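# Seat the grey arch's pegs gently into the stand's posts

## Task

Lower the grey arch onto the stand without force, so the peg beneath each of its two green ends sinks into the hole of the matching post and each green end comes to sit on top of its post. Neither arm nor gripper may strike or press hard on the stand, and the arch must never be shoved, yanked or rammed; any of these fails the task. The arch has to stay seated by itself, not held by the robot. Finally open the grippers and withdraw the arms.

## Robot and tools

ROBOT. Two xArm7 arms with parallel grippers, named left_arm and right_arm. The names are labels only, not image sides. Scene frame: origin on the table top midway between the arms, +x outward over the table, +z up, left_arm on the +y side. Bases: left_arm at (-0.028, +0.265, 0) m, quat_wxyz (+0.996, 0, 0, +0.088); right_arm at (-0.025, -0.362, 0) m, quat_wxyz (+1.000, 0, 0, -0.025).

GRIPPER FRAME. Fingers extend along the gripper's +z; they open and close along its y. The reported end_effector_position lies between the closed finger pads, roughly 2 cm short of the fingertips; closing pushes the tips about 10 mm further along +z. Reported hand positions can be somewhat off, more so at long reach.

COMMAND ROW. Every moving call uses rows of 14 numbers, each in [-1, 1]: left_arm dx, dy, dz, rx, ry, rz, opening, then right_arm dx, dy, dz, rx, ry, rz, opening. Both arms' seven values are always present. dx..rz are an offset (not a pose) in that gripper's own axes, relative to its measured pose at the start of the action; 1.0 equals 0.6 m of translation or 180 degrees of rotation, and rx, ry, rz form a single rotation vector. opening is absolute: +1 fully open (0.084 m), -1 closed.

execute_actions(actions): a list of actions; each action is a table of at most 15 rows, one row per 1/30 s step, and if fewer rows are given the last repeats until 15 steps pass. All rows in an action are offsets from that action's start pose, not from the previous row. For a call's first action the start is the last pose reported in this scene. An empty list just returns state and images. Per step the commanded pose is clipped to 70 mm and 16 degrees from the measured pose, so big offsets need several actions. Position wins over orientation when both cannot be met.

move(target, speed, blocking): target is one 14-number row as above, offsets counted from the pose in the last result that reported one. The grippers travel straight lines ending together, lasting 0.5 to 10 s (cut off at 10 s). speed is m/s, 0.002 to 0.5, default 0.25; rotation capped at twice that in rad/s. Openings are sent at the start. Paths ignore obstacles and the other arm; grippers lag, wander and may overshoot speed near full stretch. Faster contact and targets set deeper past a contact mean harder hits. blocking=false returns after 0.5 s while motion continues; then only wait or stop are accepted until the move is over. The result adds a "move:" line with the ending (done, off_target, moving, held, fault) and limits (paced = pose clipped; held = some steps blocked, after which the arm may surge), plus each gripper's distance to its target.

wait(seconds): 0 to 10; arms keep their last command; returns early if a running move finishes. stop(): brakes a running move (needs room; fingers keep moving). zoom_image(camera, region): camera is cam_low, cam_left_wrist or cam_right_wrist (each 672x504); region [x0, y0, x1, y1] pixels from the top-left, at most 504x504. show_instructions(): shows the reference image(s). read_manual(section): licence texts only. finished_scene(scene): ends the current scene, given its number; irreversible; its result says whether the task succeeded.

RESULTS. A state line per arm gives gripper position (m), quat_wxyz and velocities in the scene frame. grip_measured is the measured finger opening on the command scale. "Hand target" shows where the controller is currently driving the gripper. "pose unreachable" means a clearance check altered or blocked that arm's command. Step readings list positions at some steps; HELD marks steps where an arm's command was held back. MOTOR HOT appears from 65 °C; at 80 °C an OVER-TEMPERATURE FAULT brakes that arm until it cools. A TORQUE FAULT (contact torque reaching a joint limit) stops the arm, backs that joint off, freezes it 10 s and drops the rest of the call. Load limits (N m): waist 46, shoulder 46, upper arm roll 27.6, elbow 27.6, forearm roll 27.6, wrist pitch 18.4, wrist roll 18.4; carried weight counts.

GRASPING. To hold, keep commanding an opening clearly smaller than grip_measured; the bigger the gap, the harder the squeeze (about 24 N per pad at most). Returning the read grip_measured still presses lightly on parts up to about 6 cm. Closing fast can squeeze too hard.

HOLDING STILL. For an arm that should stay put, send the offset back to its wanted pose in the first call of a reply and zeros afterwards, with its intended opening. The robot keeps executing its last command while you think.

AVOID. Hard contact with the stand, forcing the arch, dropping it, knocking anything off the table, arms colliding or pressing on each other, and hard pushes in general. Approach slowly, align each peg over its hole, lower gently, release, then lift clear. A loose object may occasionally get a brief nudge from outside.

Each tool is called after "Emit:" as name(argument=value, ...) on one line, values as JSON.

## Session

Emit:
execute_actions(actions=[])

Emit:
show_instructions()

Scene clock: 0.00 s.
left_arm: end_effector_position=(+0.0721, +0.6537, +0.3134) grip_measured=+1.00 end_effector_quat_wxyz=(+0.040, -0.581, +0.810, -0.069) end_effector_velocity=(-0.000, -0.000, +0.001) end_effector_angular_velocity=(+0.002, +0.000, -0.000) | right_arm: end_effector_position=(+0.6692, -0.5330, +0.3739) grip_measured=+1.00 end_effector_quat_wxyz=(+0.261, +0.746, +0.584, +0.187) end_effector_velocity=(+0.000, +0.000, +0.000) end_effector_angular_velocity=(-0.001, -0.000, +0.001)
Joint positions: left_arm=[ 1.453 -0.239 -0.191  1.119 -0.201  1.404 -2.903  0.084] | right_arm=[-0.287  0.358  0.127  1.717 -0.117  0.712 -1.498  0.084]
Joint velocities: left_arm=[-0.    -0.002  0.    -0.     0.    -0.     0.    -0.   ] | right_arm=[ 0.     0.     0.     0.     0.    -0.    -0.001 -0.   ]
Hand target (left_arm): +0.072, +0.654, +0.313; +0.040, -0.581, +0.810, -0.069
Hand target (right_arm): +0.669, -0.533, +0.374; +0.261, +0.746, +0.584, +0.187

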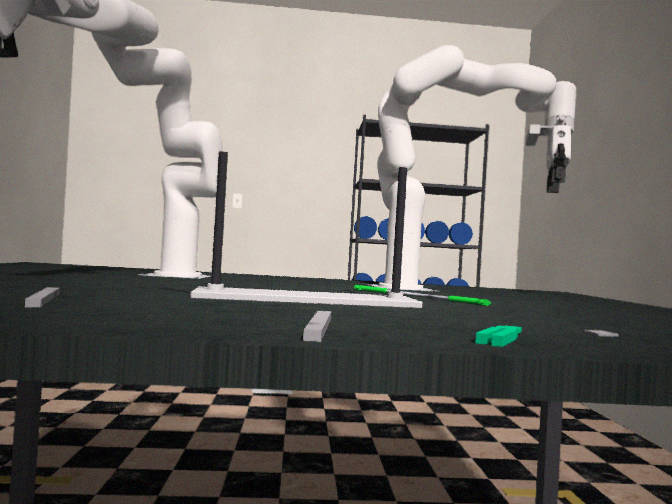

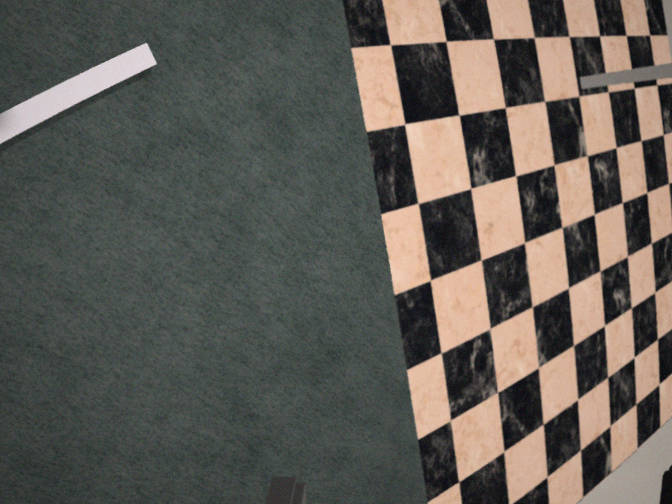

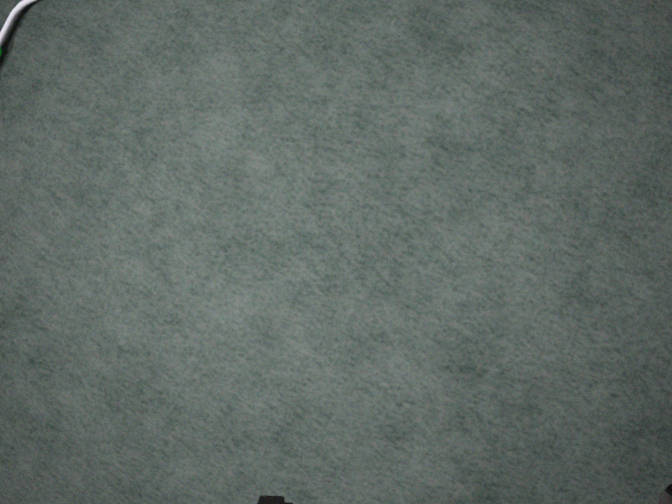

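Reference images for this scene: Buzz-wire game page 1.

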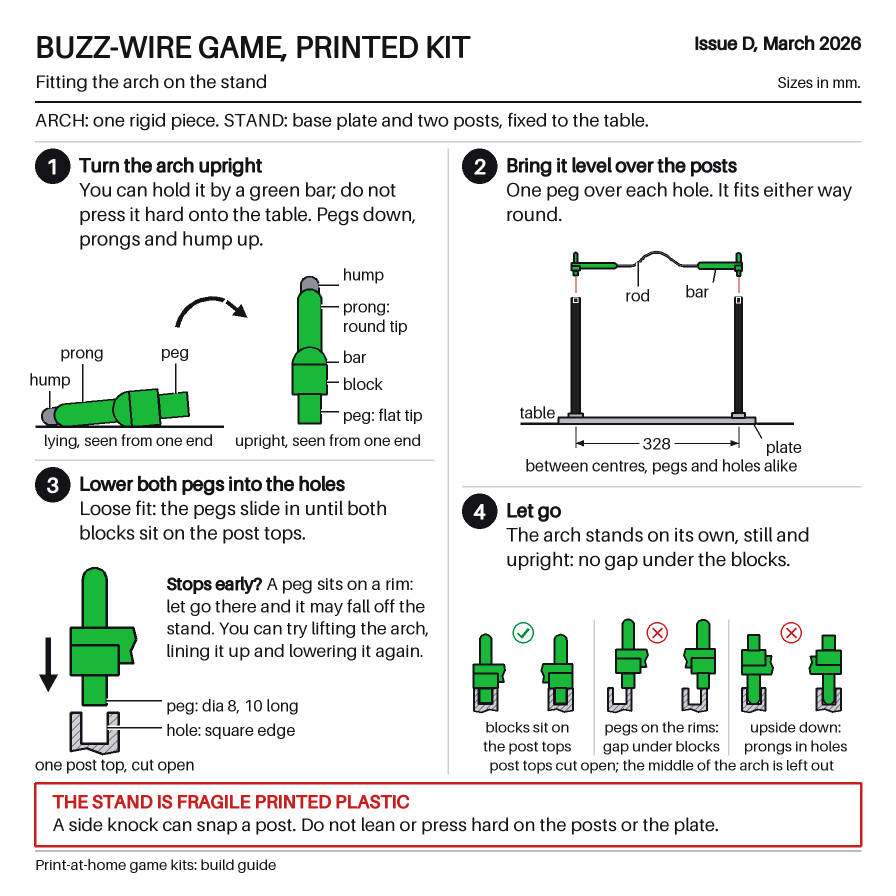

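Emit:
move(target=[0.5136,-0.5127,-0.124,-0.0493,-0.0131,-0.1037,-0.2,0.2195,-0.3427,-0.0798,0.2274,0.3803,0.051,1], speed=0.35)

Scene clock: 14.00 s.
left_arm: end_effector_position=(+0.2484, +0.2682, +0.4393) grip_measured=-0.21 end_effector_quat_wxyz=(-0.001, -0.706, +0.708, -0.000) end_effector_velocity=(+0.002, -0.003, +0.001) end_effector_angular_velocity=(+0.002, +0.002, -0.002) | right_arm: end_effector_position=(+0.5147, -0.3604, +0.2834) grip_measured=+1.00 end_effector_quat_wxyz=(-0.380, +0.598, +0.596, +0.378) end_effector_velocity=(-0.001, +0.000, -0.003) end_effector_angular_velocity=(+0.005, +0.006, +0.002)
Joint positions: left_arm=[ 1.267 -0.949 -0.6    1.266 -0.546  2.056 -3.922  0.035] | right_arm=[-0.639  0.483  0.361  1.574  0.871  1.619 -2.09   0.084]
Joint velocities: left_arm=[ 0.     0.001 -0.006  0.01  -0.004  0.005 -0.008  0.   ] | right_arm=[-0.001  0.004 -0.    -0.004  0.     0.002 -0.001 -0.   ]
Hand target (left_arm): +0.249, +0.268, +0.439; +0.001, +0.706, -0.708, +0.000
Hand target (right_arm): +0.515, -0.360, +0.283; -0.381, +0.598, +0.596, +0.378
Off the commanded pose (left_arm): 0.002 m, 0 deg.
Off the commanded pose (right_arm): 0.001 m, 0 deg.
move: done

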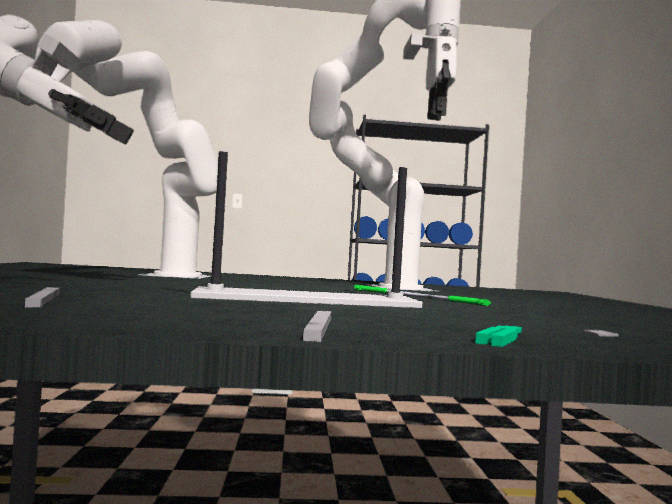

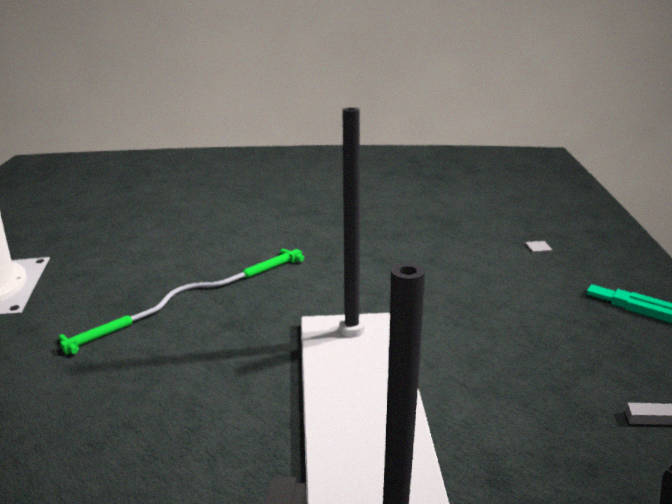

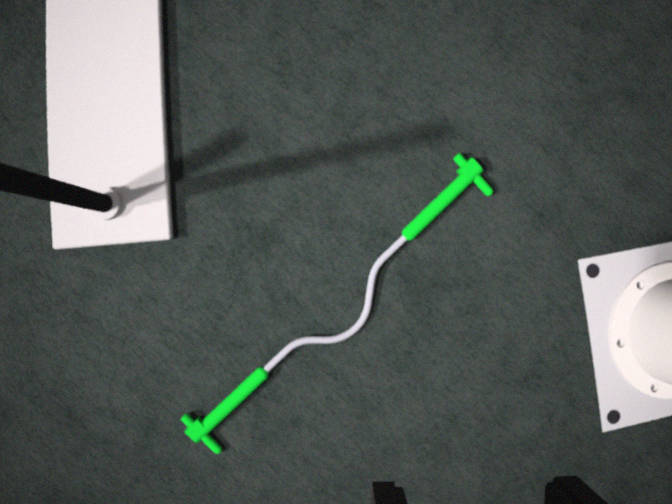

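Emit:
move(target=[0.162,0.0673,0.532,0,0,0.259,-0.2,0,0,0,0,0,0,1], speed=0.25)

Scene clock: 26.10 s.
left_arm: end_effector_position=(+0.2071, +0.1702, +0.1201) grip_measured=-0.21 end_effector_quat_wxyz=(-0.001, -0.368, +0.930, -0.002) end_effector_velocity=(+0.001, -0.001, -0.002) end_effector_angular_velocity=(-0.001, -0.001, -0.002) | right_arm: end_effector_position=(+0.5147, -0.3604, +0.2834) grip_measured=+1.00 end_effector_quat_wxyz=(-0.380, +0.598, +0.596, +0.378) end_effector_velocity=(+0.000, +0.000, +0.000) end_effector_angular_velocity=(+0.002, -0.001, -0.000)
Joint positions: left_arm=[ 0.671 -1.483 -1.115  0.341 -1.114  1.638 -3.355  0.035] | right_arm=[-0.639  0.483  0.361  1.574  0.871  1.619 -2.09   0.084]
Joint velocities: left_arm=[-0.002  0.001 -0.008 -0.001 -0.008 -0.004  0.     0.   ] | right_arm=[ 0.     0.    -0.    -0.     0.002  0.    -0.001  0.   ]
Hand target (left_arm): +0.207, +0.170, +0.120; -0.001, -0.368, +0.930, -0.001
Hand target (right_arm): +0.515, -0.360, +0.283; -0.380, +0.598, +0.596, +0.378
Off the commanded pose (left_arm): 0.001 m, 0 deg.
Off the commanded pose (right_arm): 0.000 m, 0 deg.
move: done

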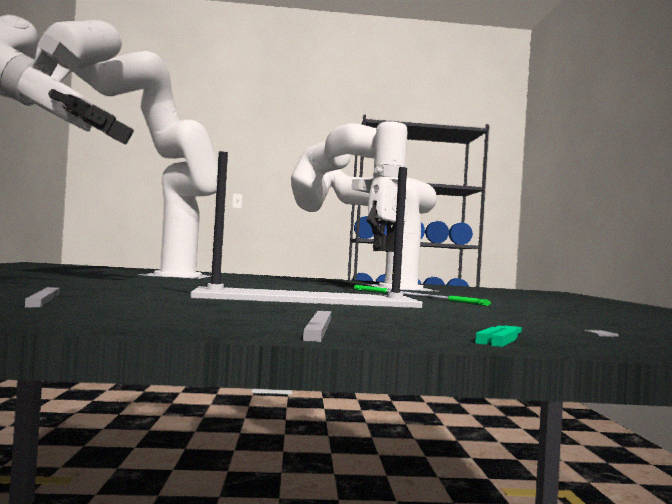

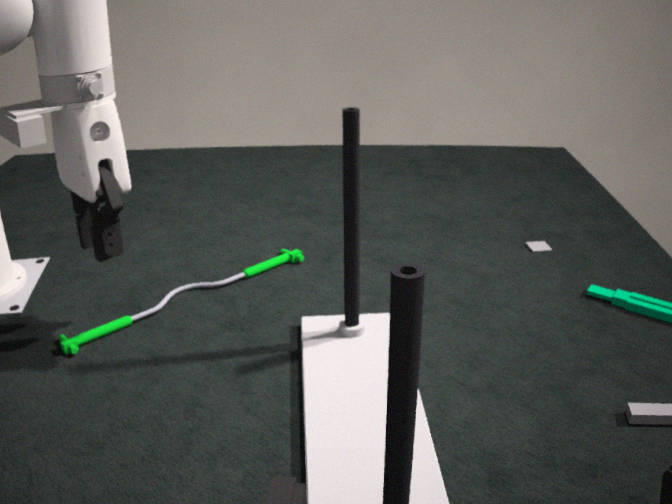

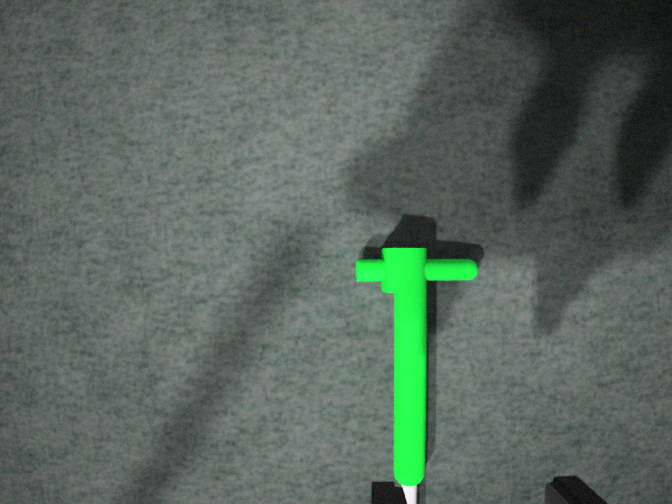

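Emit:
move(target=[0.006,-0.005,0.155,0,0,0,-0.2,0,0,0,0,0,0,1], speed=0.1)

Scene clock: 30.20 s.
left_arm: end_effector_position=(+0.2062, +0.1652, +0.0269) grip_measured=-0.21 end_effector_quat_wxyz=(-0.002, -0.368, +0.930, -0.002) end_effector_velocity=(+0.001, -0.000, -0.002) end_effector_angular_velocity=(-0.000, -0.001, -0.001) | right_arm: end_effector_position=(+0.5147, -0.3604, +0.2834) grip_measured=+1.00 end_effector_quat_wxyz=(-0.380, +0.598, +0.596, +0.378) end_effector_velocity=(+0.000, -0.000, +0.000) end_effector_angular_velocity=(+0.000, -0.001, -0.001)
Joint positions: left_arm=[ 0.629 -1.467 -1.509  0.267 -1.487  1.492 -3.359  0.035] | right_arm=[-0.639  0.483  0.361  1.574  0.871  1.619 -2.09   0.084]
Joint velocities: left_arm=[ 0.002  0.001 -0.008  0.001 -0.008 -0.004  0.002 -0.   ] | right_arm=[-0.001 -0.     0.     0.     0.    -0.     0.    -0.   ]
Hand target (left_arm): +0.206, +0.165, +0.027; -0.002, -0.368, +0.930, -0.002
Hand target (right_arm): +0.515, -0.360, +0.283; -0.380, +0.598, +0.596, +0.378
Off the commanded pose (left_arm): 0.000 m, 0 deg.
Off the commanded pose (right_arm): 0.000 m, 0 deg.
move: done

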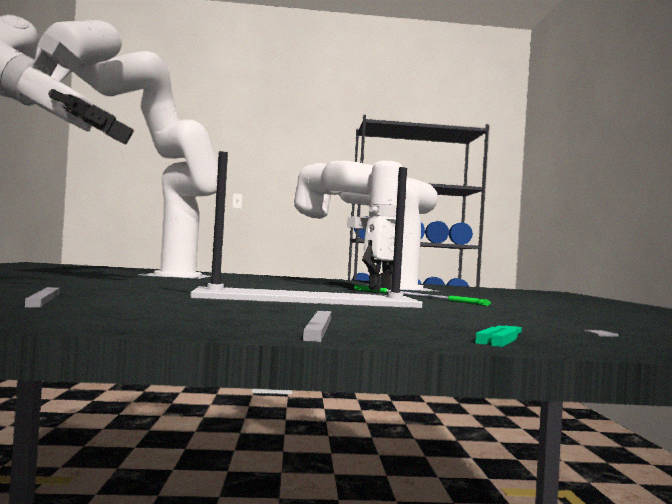

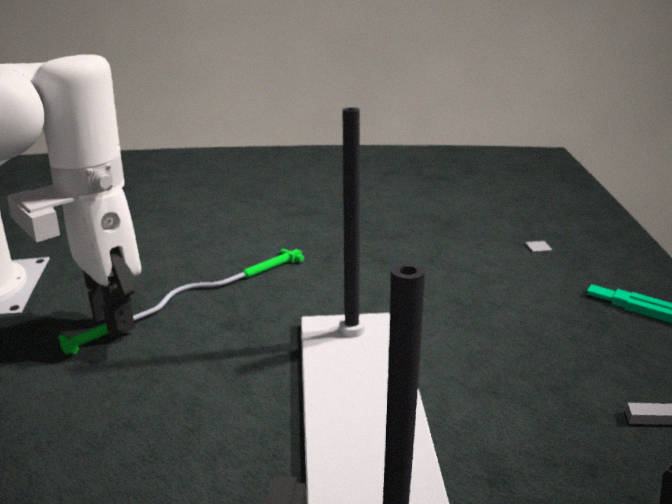

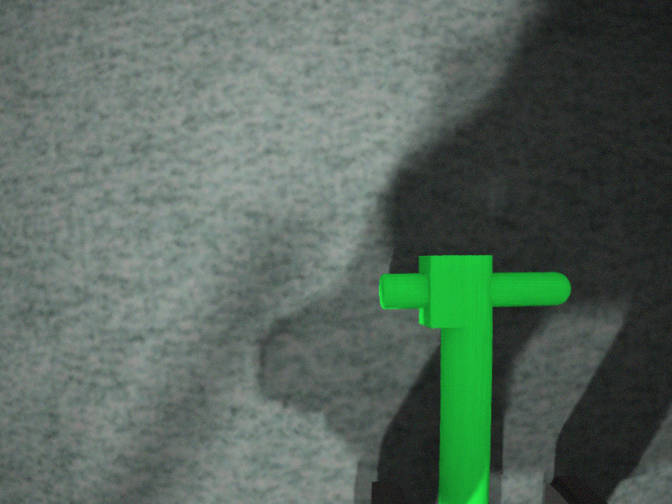

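Emit:
zoom_image(camera="cam_left_wrist", region=[40,260,200,370])

Region (40, 260, 200, 370) of cam_left_wrist's 672x504 image, scaled by 3.150, with more detail than that image has; it fills the top 346 rows of this view, and the rest is white.

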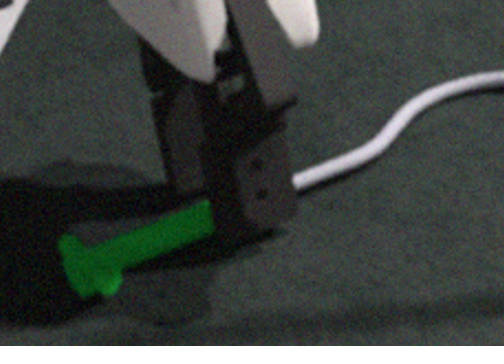

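Emit:
move(target=[0.005,-0.003,0.0045,0,0,0,-0.2,0,0,0,0,0,0,1], speed=0.03)

Emit:
move(target=[0,0,0,0,0,0,-0.95,0,0,0,0,0,0,1])

Emit:
move(target=[0,0,-0.62,0,0,0,-0.95,0,0,0,0,0,0,1])

Scene clock: 37.10 s.
left_arm: end_effector_position=(+0.2052, +0.1618, +0.0242) grip_measured=-0.21 end_effector_quat_wxyz=(-0.002, -0.368, +0.930, -0.002) end_effector_velocity=(-0.001, -0.001, -0.001) end_effector_angular_velocity=(-0.003, +0.001, +0.000) | right_arm: end_effector_position=(+0.5147, -0.3604, +0.2834) grip_measured=+1.00 end_effector_quat_wxyz=(-0.380, +0.598, +0.596, +0.378) end_effector_velocity=(+0.000, -0.000, +0.001) end_effector_angular_velocity=(+0.001, -0.002, -0.001)
Joint positions: left_arm=[ 0.619 -1.467 -1.521  0.269 -1.498  1.488 -3.371  0.035] | right_arm=[-0.639  0.483  0.361  1.574  0.871  1.619 -2.09   0.084]
Joint velocities: left_arm=[-0.003  0.002 -0.003  0.    -0.004 -0.    -0.003  0.   ] | right_arm=[-0.    -0.     0.     0.001  0.001  0.    -0.    -0.   ]
Hand target (left_arm): +0.205, +0.162, +0.024; -0.002, -0.368, +0.930, -0.002
Hand target (right_arm): +0.515, -0.360, +0.283; -0.380, +0.598, +0.596, +0.378
Off the commanded pose (left_arm): 0.000 m, 0 deg.
Off the commanded pose (right_arm): 0.000 m, 0 deg.
move: done

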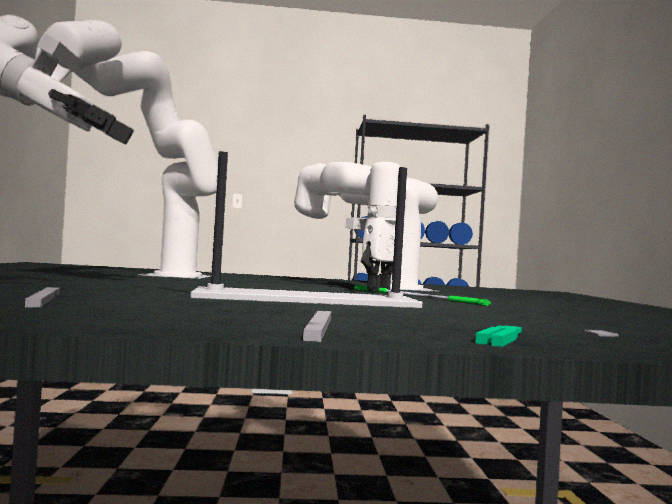

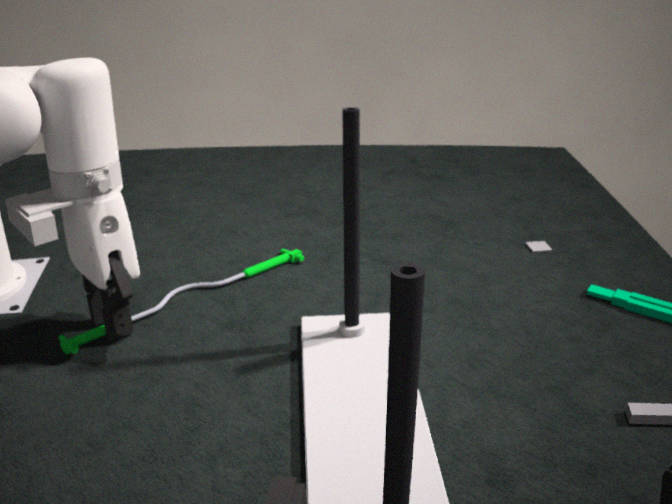

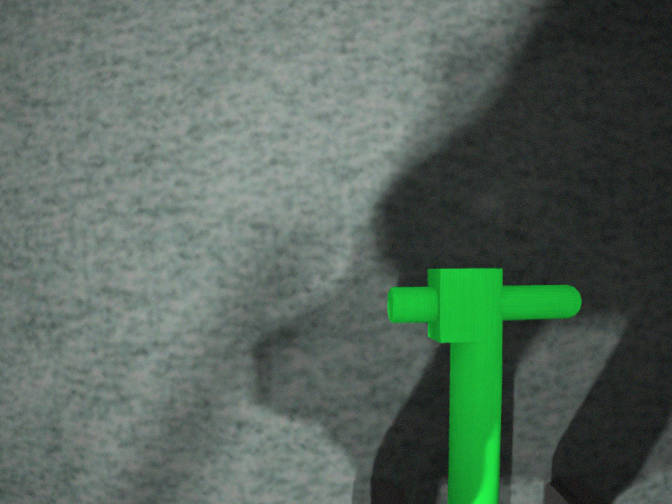

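Scene clock: 37.60 s.
left_arm: end_effector_position=(+0.2052, +0.1618, +0.0242) grip_measured=-0.74 end_effector_quat_wxyz=(-0.002, -0.368, +0.930, -0.002) end_effector_velocity=(+0.000, -0.001, +0.000) end_effector_angular_velocity=(-0.001, -0.001, -0.001) | right_arm: end_effector_position=(+0.5147, -0.3604, +0.2834) grip_measured=+1.00 end_effector_quat_wxyz=(-0.380, +0.598, +0.596, +0.378) end_effector_velocity=(+0.000, -0.000, +0.000) end_effector_angular_velocity=(-0.001, -0.001, -0.001)
Joint positions: left_arm=[ 0.619 -1.467 -1.521  0.269 -1.498  1.488 -3.371  0.011] | right_arm=[-0.639  0.483  0.361  1.574  0.871  1.619 -2.09   0.084]
Joint velocities: left_arm=[-0.    -0.     0.001  0.001 -0.001  0.     0.     0.   ] | right_arm=[-0.    -0.     0.     0.002 -0.     0.     0.001  0.   ]
Hand target (left_arm): +0.205, +0.162, +0.024; -0.002, -0.368, +0.930, -0.002
Hand target (right_arm): +0.515, -0.360, +0.283; -0.380, +0.598, +0.596, +0.378
Off the commanded pose (left_arm): 0.000 m, 0 deg.
Off the commanded pose (right_arm): 0.000 m, 0 deg.
move: done

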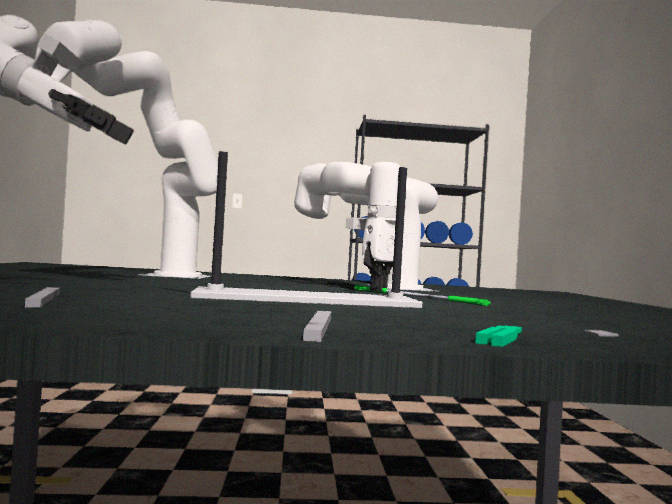

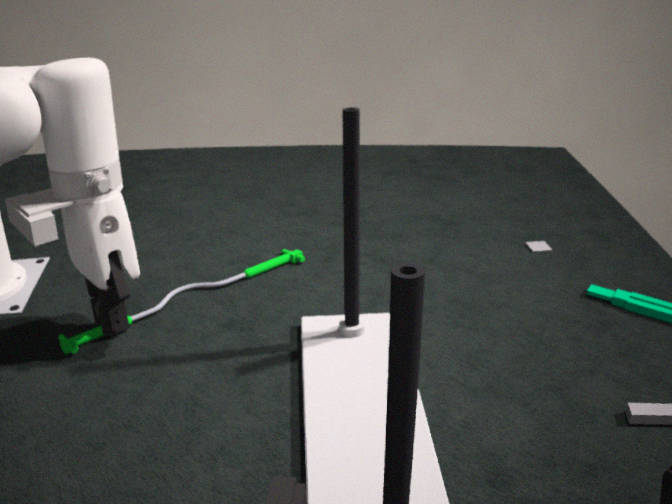

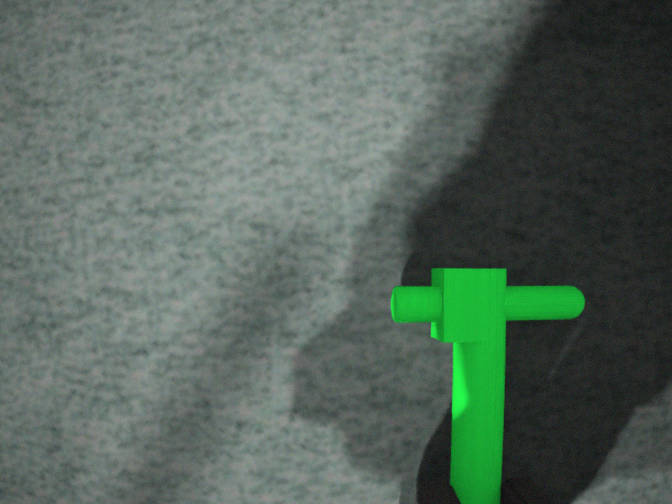

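Scene clock: 39.67 s.
left_arm: end_effector_position=(+0.2056, +0.1631, +0.3967) grip_measured=-0.74 end_effector_quat_wxyz=(-0.001, -0.368, +0.930, -0.001) end_effector_velocity=(+0.000, -0.000, +0.003) end_effector_angular_velocity=(-0.001, -0.000, +0.000) | right_arm: end_effector_position=(+0.5147, -0.3604, +0.2834) grip_measured=+1.00 end_effector_quat_wxyz=(-0.380, +0.598, +0.596, +0.378) end_effector_velocity=(-0.000, +0.000, -0.000) end_effector_angular_velocity=(-0.001, -0.001, +0.001)
Joint positions: left_arm=[ 0.836 -1.1   -0.573  1.07  -0.57   2.027 -3.443  0.011] | right_arm=[-0.639  0.483  0.361  1.574  0.871  1.619 -2.09   0.084]
Joint velocities: left_arm=[ 0.002  0.006  0.002  0.009  0.001  0.004 -0.001 -0.   ] | right_arm=[ 0.001  0.    -0.    -0.    -0.001 -0.    -0.001 -0.   ]
Hand target (left_arm): +0.206, +0.163, +0.397; -0.001, -0.368, +0.930, -0.001
Hand target (right_arm): +0.515, -0.360, +0.283; -0.380, +0.598, +0.596, +0.378
Off the commanded pose (left_arm): 0.001 m, 0 deg.
Off the commanded pose (right_arm): 0.000 m, 0 deg.
move: done

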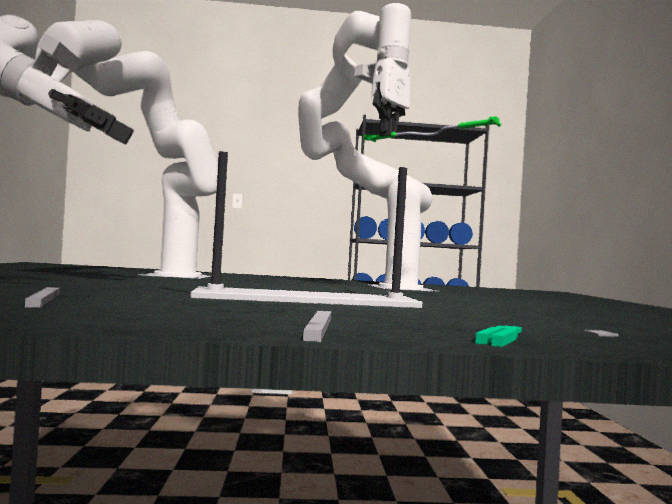

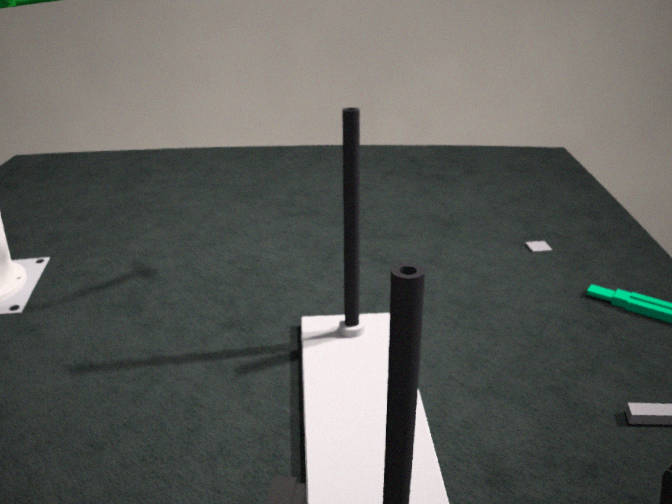

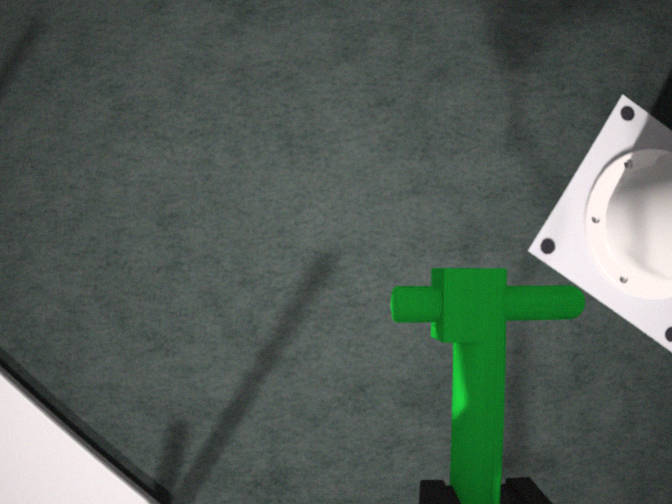

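Emit:
move(target=[-0.188,-0.321,0,0,0,0.7256,-0.95,0,0,0,0,0,0,1], speed=0.4)

Scene clock: 46.63 s.
left_arm: end_effector_position=(+0.4193, +0.1008, +0.3967) grip_measured=-0.74 end_effector_quat_wxyz=(+0.001, +0.690, +0.724, -0.002) end_effector_velocity=(-0.000, -0.000, +0.001) end_effector_angular_velocity=(+0.010, +0.014, -0.001) | right_arm: end_effector_position=(+0.5147, -0.3604, +0.2834) grip_measured=+1.00 end_effector_quat_wxyz=(-0.380, +0.598, +0.596, +0.378) end_effector_velocity=(+0.000, +0.001, +0.000) end_effector_angular_velocity=(+0.002, +0.000, -0.000)
Joint positions: left_arm=[ 0.7    0.089 -1.295  1.634  0.081  1.608 -2.035  0.011] | right_arm=[-0.639  0.483  0.361  1.574  0.871  1.619 -2.09   0.084]
Joint velocities: left_arm=[-0.044  0.051  0.     0.028  0.053  0.031 -0.039 -0.   ] | right_arm=[ 0.001  0.     0.    -0.     0.002  0.     0.001  0.   ]
Hand target (left_arm): +0.419, +0.101, +0.397; +0.001, +0.690, +0.724, -0.002
Hand target (right_arm): +0.515, -0.360, +0.283; -0.380, +0.598, +0.596, +0.378
Off the commanded pose (left_arm): 0.001 m, 0 deg.
Off the commanded pose (right_arm): 0.000 m, 0 deg.
move: done

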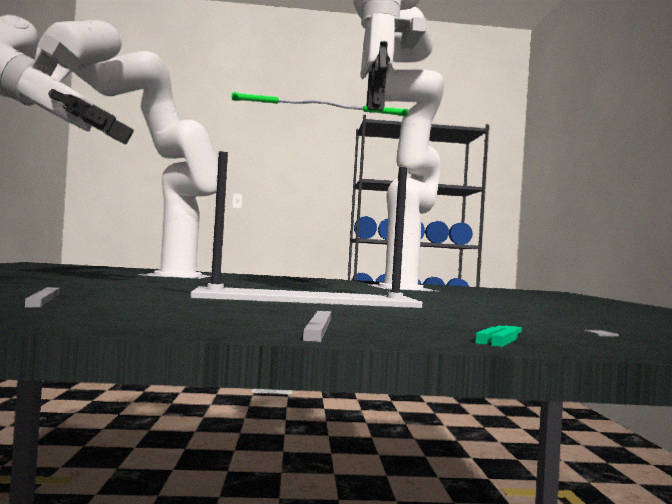

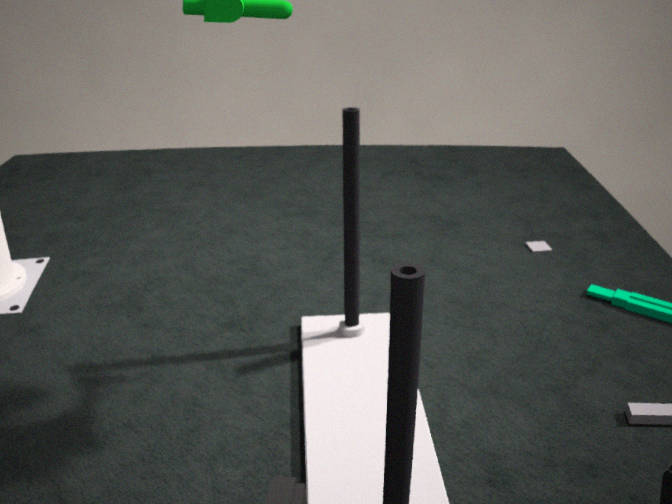

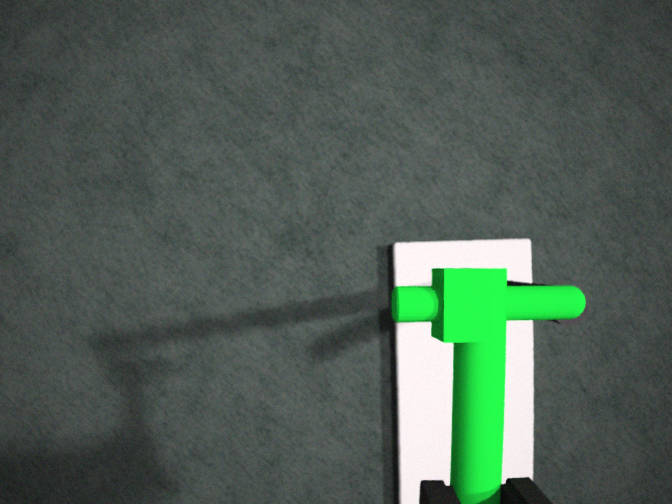

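Emit:
move(target=[0,0.081,0.09,-0.525,0,0,-0.95,0,0,0,0,0,0,1], speed=0.22)

Scene clock: 52.57 s.
left_arm: end_effector_position=(+0.4686, +0.1029, +0.3423) grip_measured=-0.74 end_effector_quat_wxyz=(+0.509, +0.467, +0.493, +0.529) end_effector_velocity=(+0.000, +0.000, +0.000) end_effector_angular_velocity=(-0.002, -0.006, -0.000) | right_arm: end_effector_position=(+0.5147, -0.3604, +0.2834) grip_measured=+1.00 end_effector_quat_wxyz=(-0.380, +0.598, +0.596, +0.378) end_effector_velocity=(+0.000, +0.001, +0.000) end_effector_angular_velocity=(+0.001, -0.001, +0.001)
Joint positions: left_arm=[ 1.106 -0.702 -1.789  0.514 -0.641 -0.985 -1.941  0.011] | right_arm=[-0.639  0.483  0.361  1.574  0.871  1.619 -2.09   0.084]
Joint velocities: left_arm=[ 0.008 -0.004 -0.006  0.001 -0.002 -0.008 -0.006  0.   ] | right_arm=[ 0.001  0.     0.    -0.     0.001  0.    -0.001  0.   ]
Hand target (left_arm): +0.469, +0.103, +0.342; +0.509, +0.467, +0.493, +0.529
Hand target (right_arm): +0.515, -0.360, +0.283; -0.380, +0.598, +0.596, +0.378
Off the commanded pose (left_arm): 0.001 m, 0 deg.
Off the commanded pose (right_arm): 0.000 m, 0 deg.
move: done

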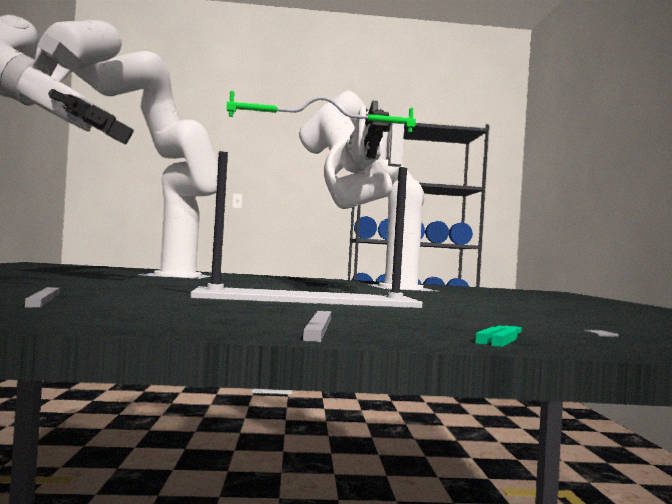

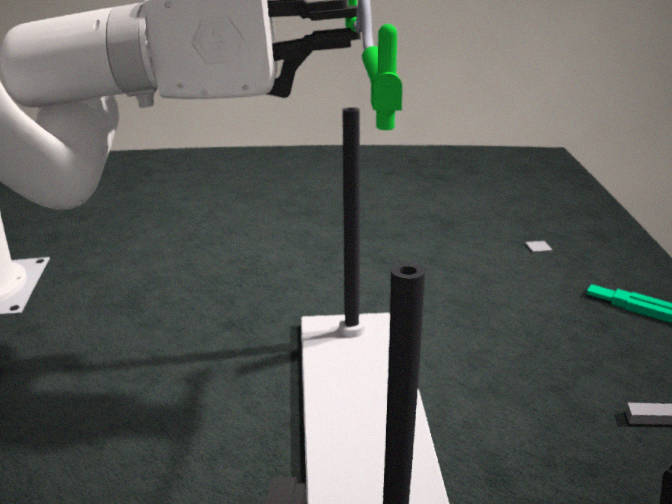

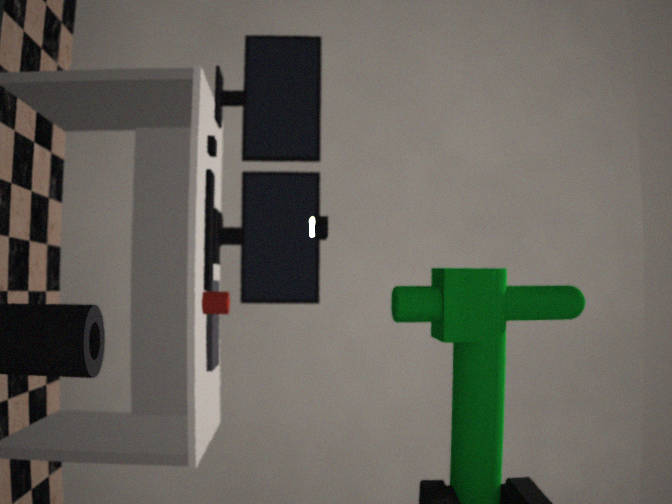

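Emit:
move(target=[-0.0145,-0.075,-0.0025,0,0.0106,0.0008,-0.95,0,0,0,0,0,0,1], speed=0.07)

Scene clock: 57.33 s.
left_arm: end_effector_position=(+0.4709, +0.0943, +0.2974) grip_measured=-0.74 end_effector_quat_wxyz=(+0.500, +0.458, +0.501, +0.537) end_effector_velocity=(+0.000, -0.001, -0.001) end_effector_angular_velocity=(+0.000, -0.004, +0.002) | right_arm: end_effector_position=(+0.5147, -0.3604, +0.2834) grip_measured=+1.00 end_effector_quat_wxyz=(-0.380, +0.598, +0.596, +0.378) end_effector_velocity=(-0.000, -0.001, -0.000) end_effector_angular_velocity=(+0.000, +0.000, -0.001)
Joint positions: left_arm=[ 1.205 -0.855 -1.961  0.557 -0.77  -0.989 -2.025  0.011] | right_arm=[-0.639  0.483  0.361  1.574  0.871  1.619 -2.09   0.084]
Joint velocities: left_arm=[ 0.002 -0.008 -0.005  0.005 -0.009 -0.001 -0.001 -0.   ] | right_arm=[-0.001 -0.    -0.    -0.     0.     0.     0.     0.   ]
Hand target (left_arm): +0.471, +0.094, +0.297; +0.500, +0.458, +0.501, +0.537
Hand target (right_arm): +0.515, -0.360, +0.283; -0.380, +0.598, +0.596, +0.378
Off the commanded pose (left_arm): 0.000 m, 0 deg.
Off the commanded pose (right_arm): 0.000 m, 0 deg.
move: done

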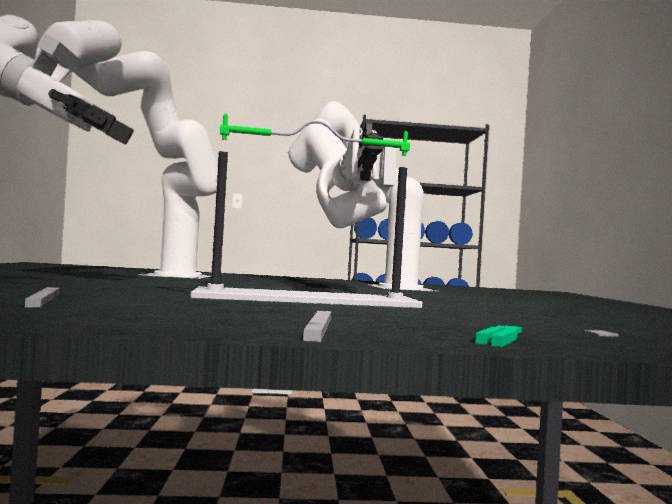

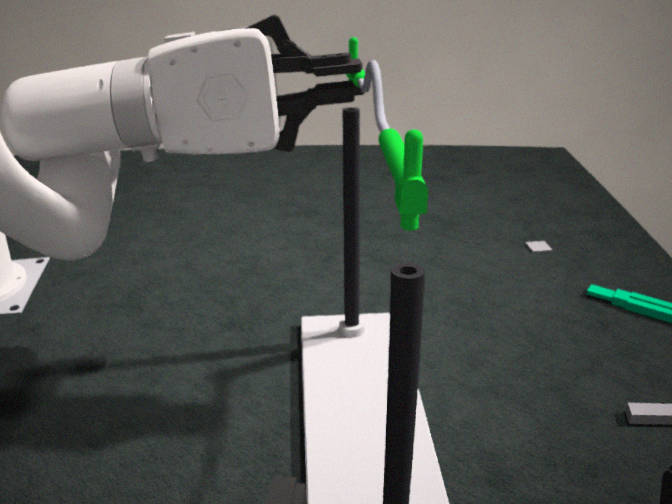

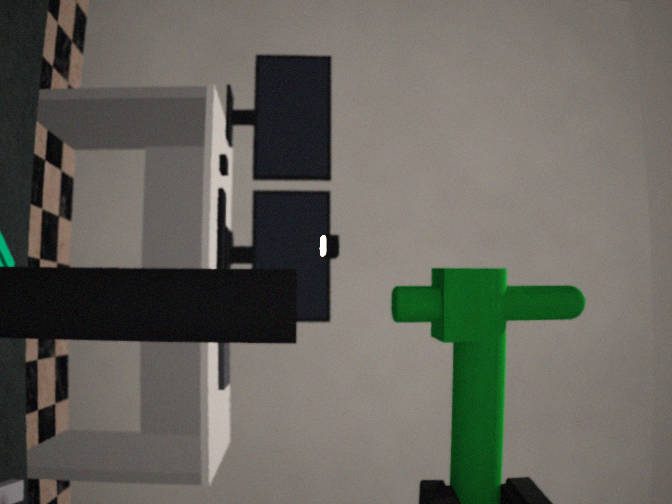

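Emit:
move(target=[-0.0012,-0.0265,-0.004,0,0,0,-0.95,0,0,0,0,0,0,1], speed=0.03)

Emit:
zoom_image(camera="cam_left_wrist", region=[375,220,440,290])

Emit:
zoom_image(camera="cam_left_wrist", region=[325,45,385,150])

Emit:
zoom_image(camera="cam_low", region=[200,110,430,190])

Emit:
zoom_image(camera="cam_right_wrist", region=[300,250,460,360])

Scene clock: 64.10 s.
left_arm: end_effector_position=(+0.4698, +0.0934, +0.2815) grip_measured=-0.74 end_effector_quat_wxyz=(+0.500, +0.458, +0.501, +0.537) end_effector_velocity=(-0.000, -0.000, -0.001) end_effector_angular_velocity=(-0.003, -0.001, -0.000) | right_arm: end_effector_position=(+0.5147, -0.3604, +0.2834) grip_measured=+1.00 end_effector_quat_wxyz=(-0.380, +0.598, +0.596, +0.378) end_effector_velocity=(-0.000, -0.000, -0.000) end_effector_angular_velocity=(-0.000, -0.001, +0.001)
Joint positions: left_arm=[ 1.236 -0.896 -2.011  0.561 -0.791 -1.007 -2.06   0.011] | right_arm=[-0.639  0.483  0.361  1.574  0.871  1.619 -2.09   0.084]
Joint velocities: left_arm=[ 0.002 -0.002 -0.003  0.001 -0.002 -0.001 -0.004  0.   ] | right_arm=[-0.    -0.    -0.    -0.001 -0.    -0.    -0.002  0.   ]
Hand target (left_arm): +0.470, +0.093, +0.281; +0.500, +0.458, +0.501, +0.537
Hand target (right_arm): +0.515, -0.360, +0.283; -0.380, +0.598, +0.596, +0.378
Off the commanded pose (left_arm): 0.000 m, 0 deg.
Off the commanded pose (right_arm): 0.000 m, 0 deg.
move: done

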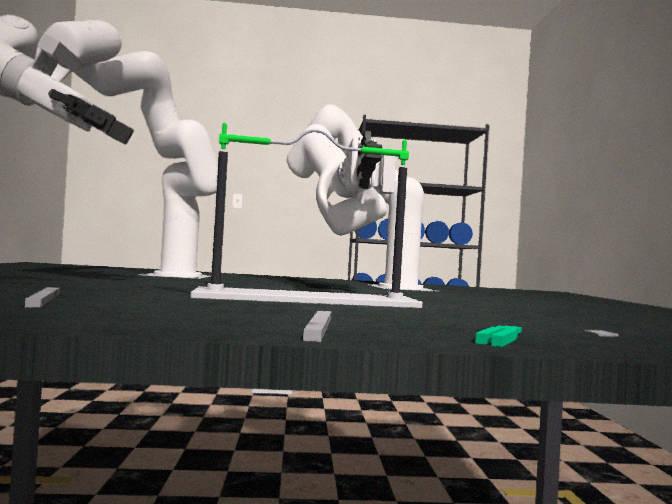

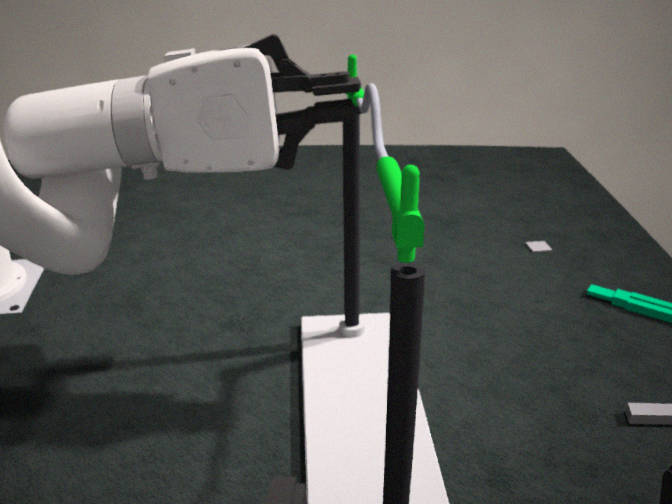

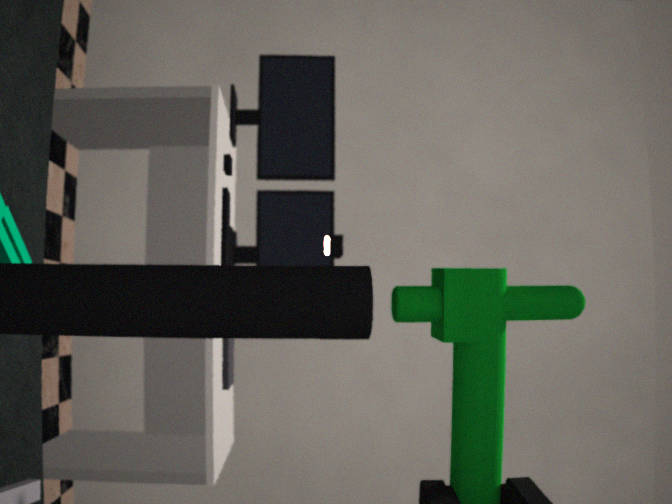

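Region (375, 220, 440, 290) of cam_left_wrist's 672x504 image, scaled by 7.200, with more detail than that image has; it fills the left 468 columns of this view, and the rest is white.

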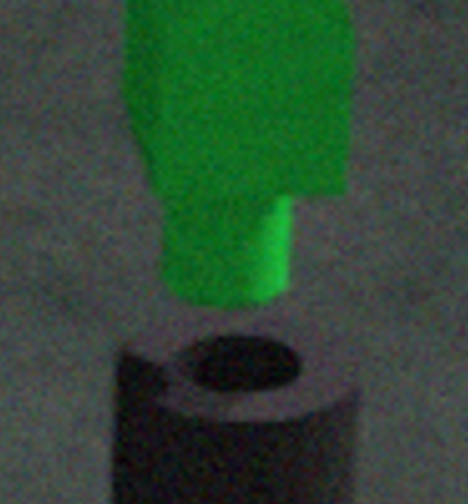

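Region (325, 45, 385, 150) of cam_left_wrist's 672x504 image, scaled by 4.800, with more detail than that image has; it fills the left 288 columns of this view, and the rest is white.

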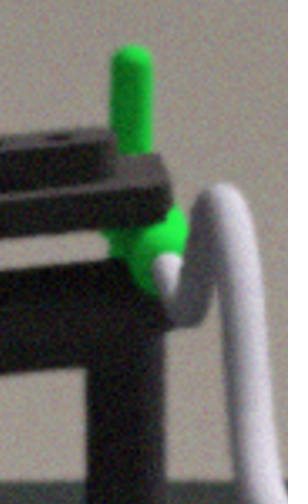

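Region (200, 110, 430, 190) of cam_low's 672x504 image, scaled by 2.191, with more detail than that image has; it fills the top 175 rows of this view, and the rest is white.

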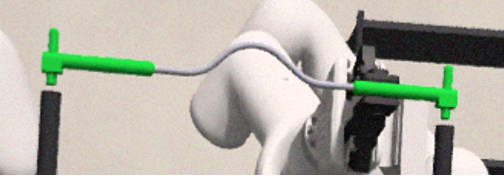

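Region (300, 250, 460, 360) of cam_right_wrist's 672x504 image, scaled by 3.150, with more detail than that image has; it fills the top 346 rows of this view, and the rest is white.

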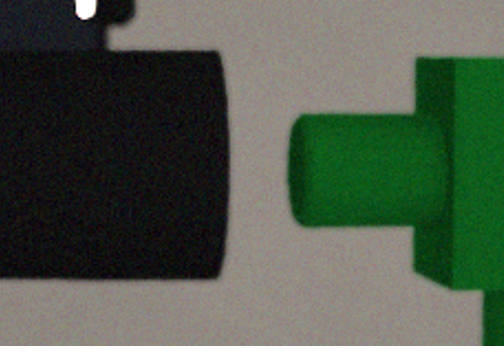

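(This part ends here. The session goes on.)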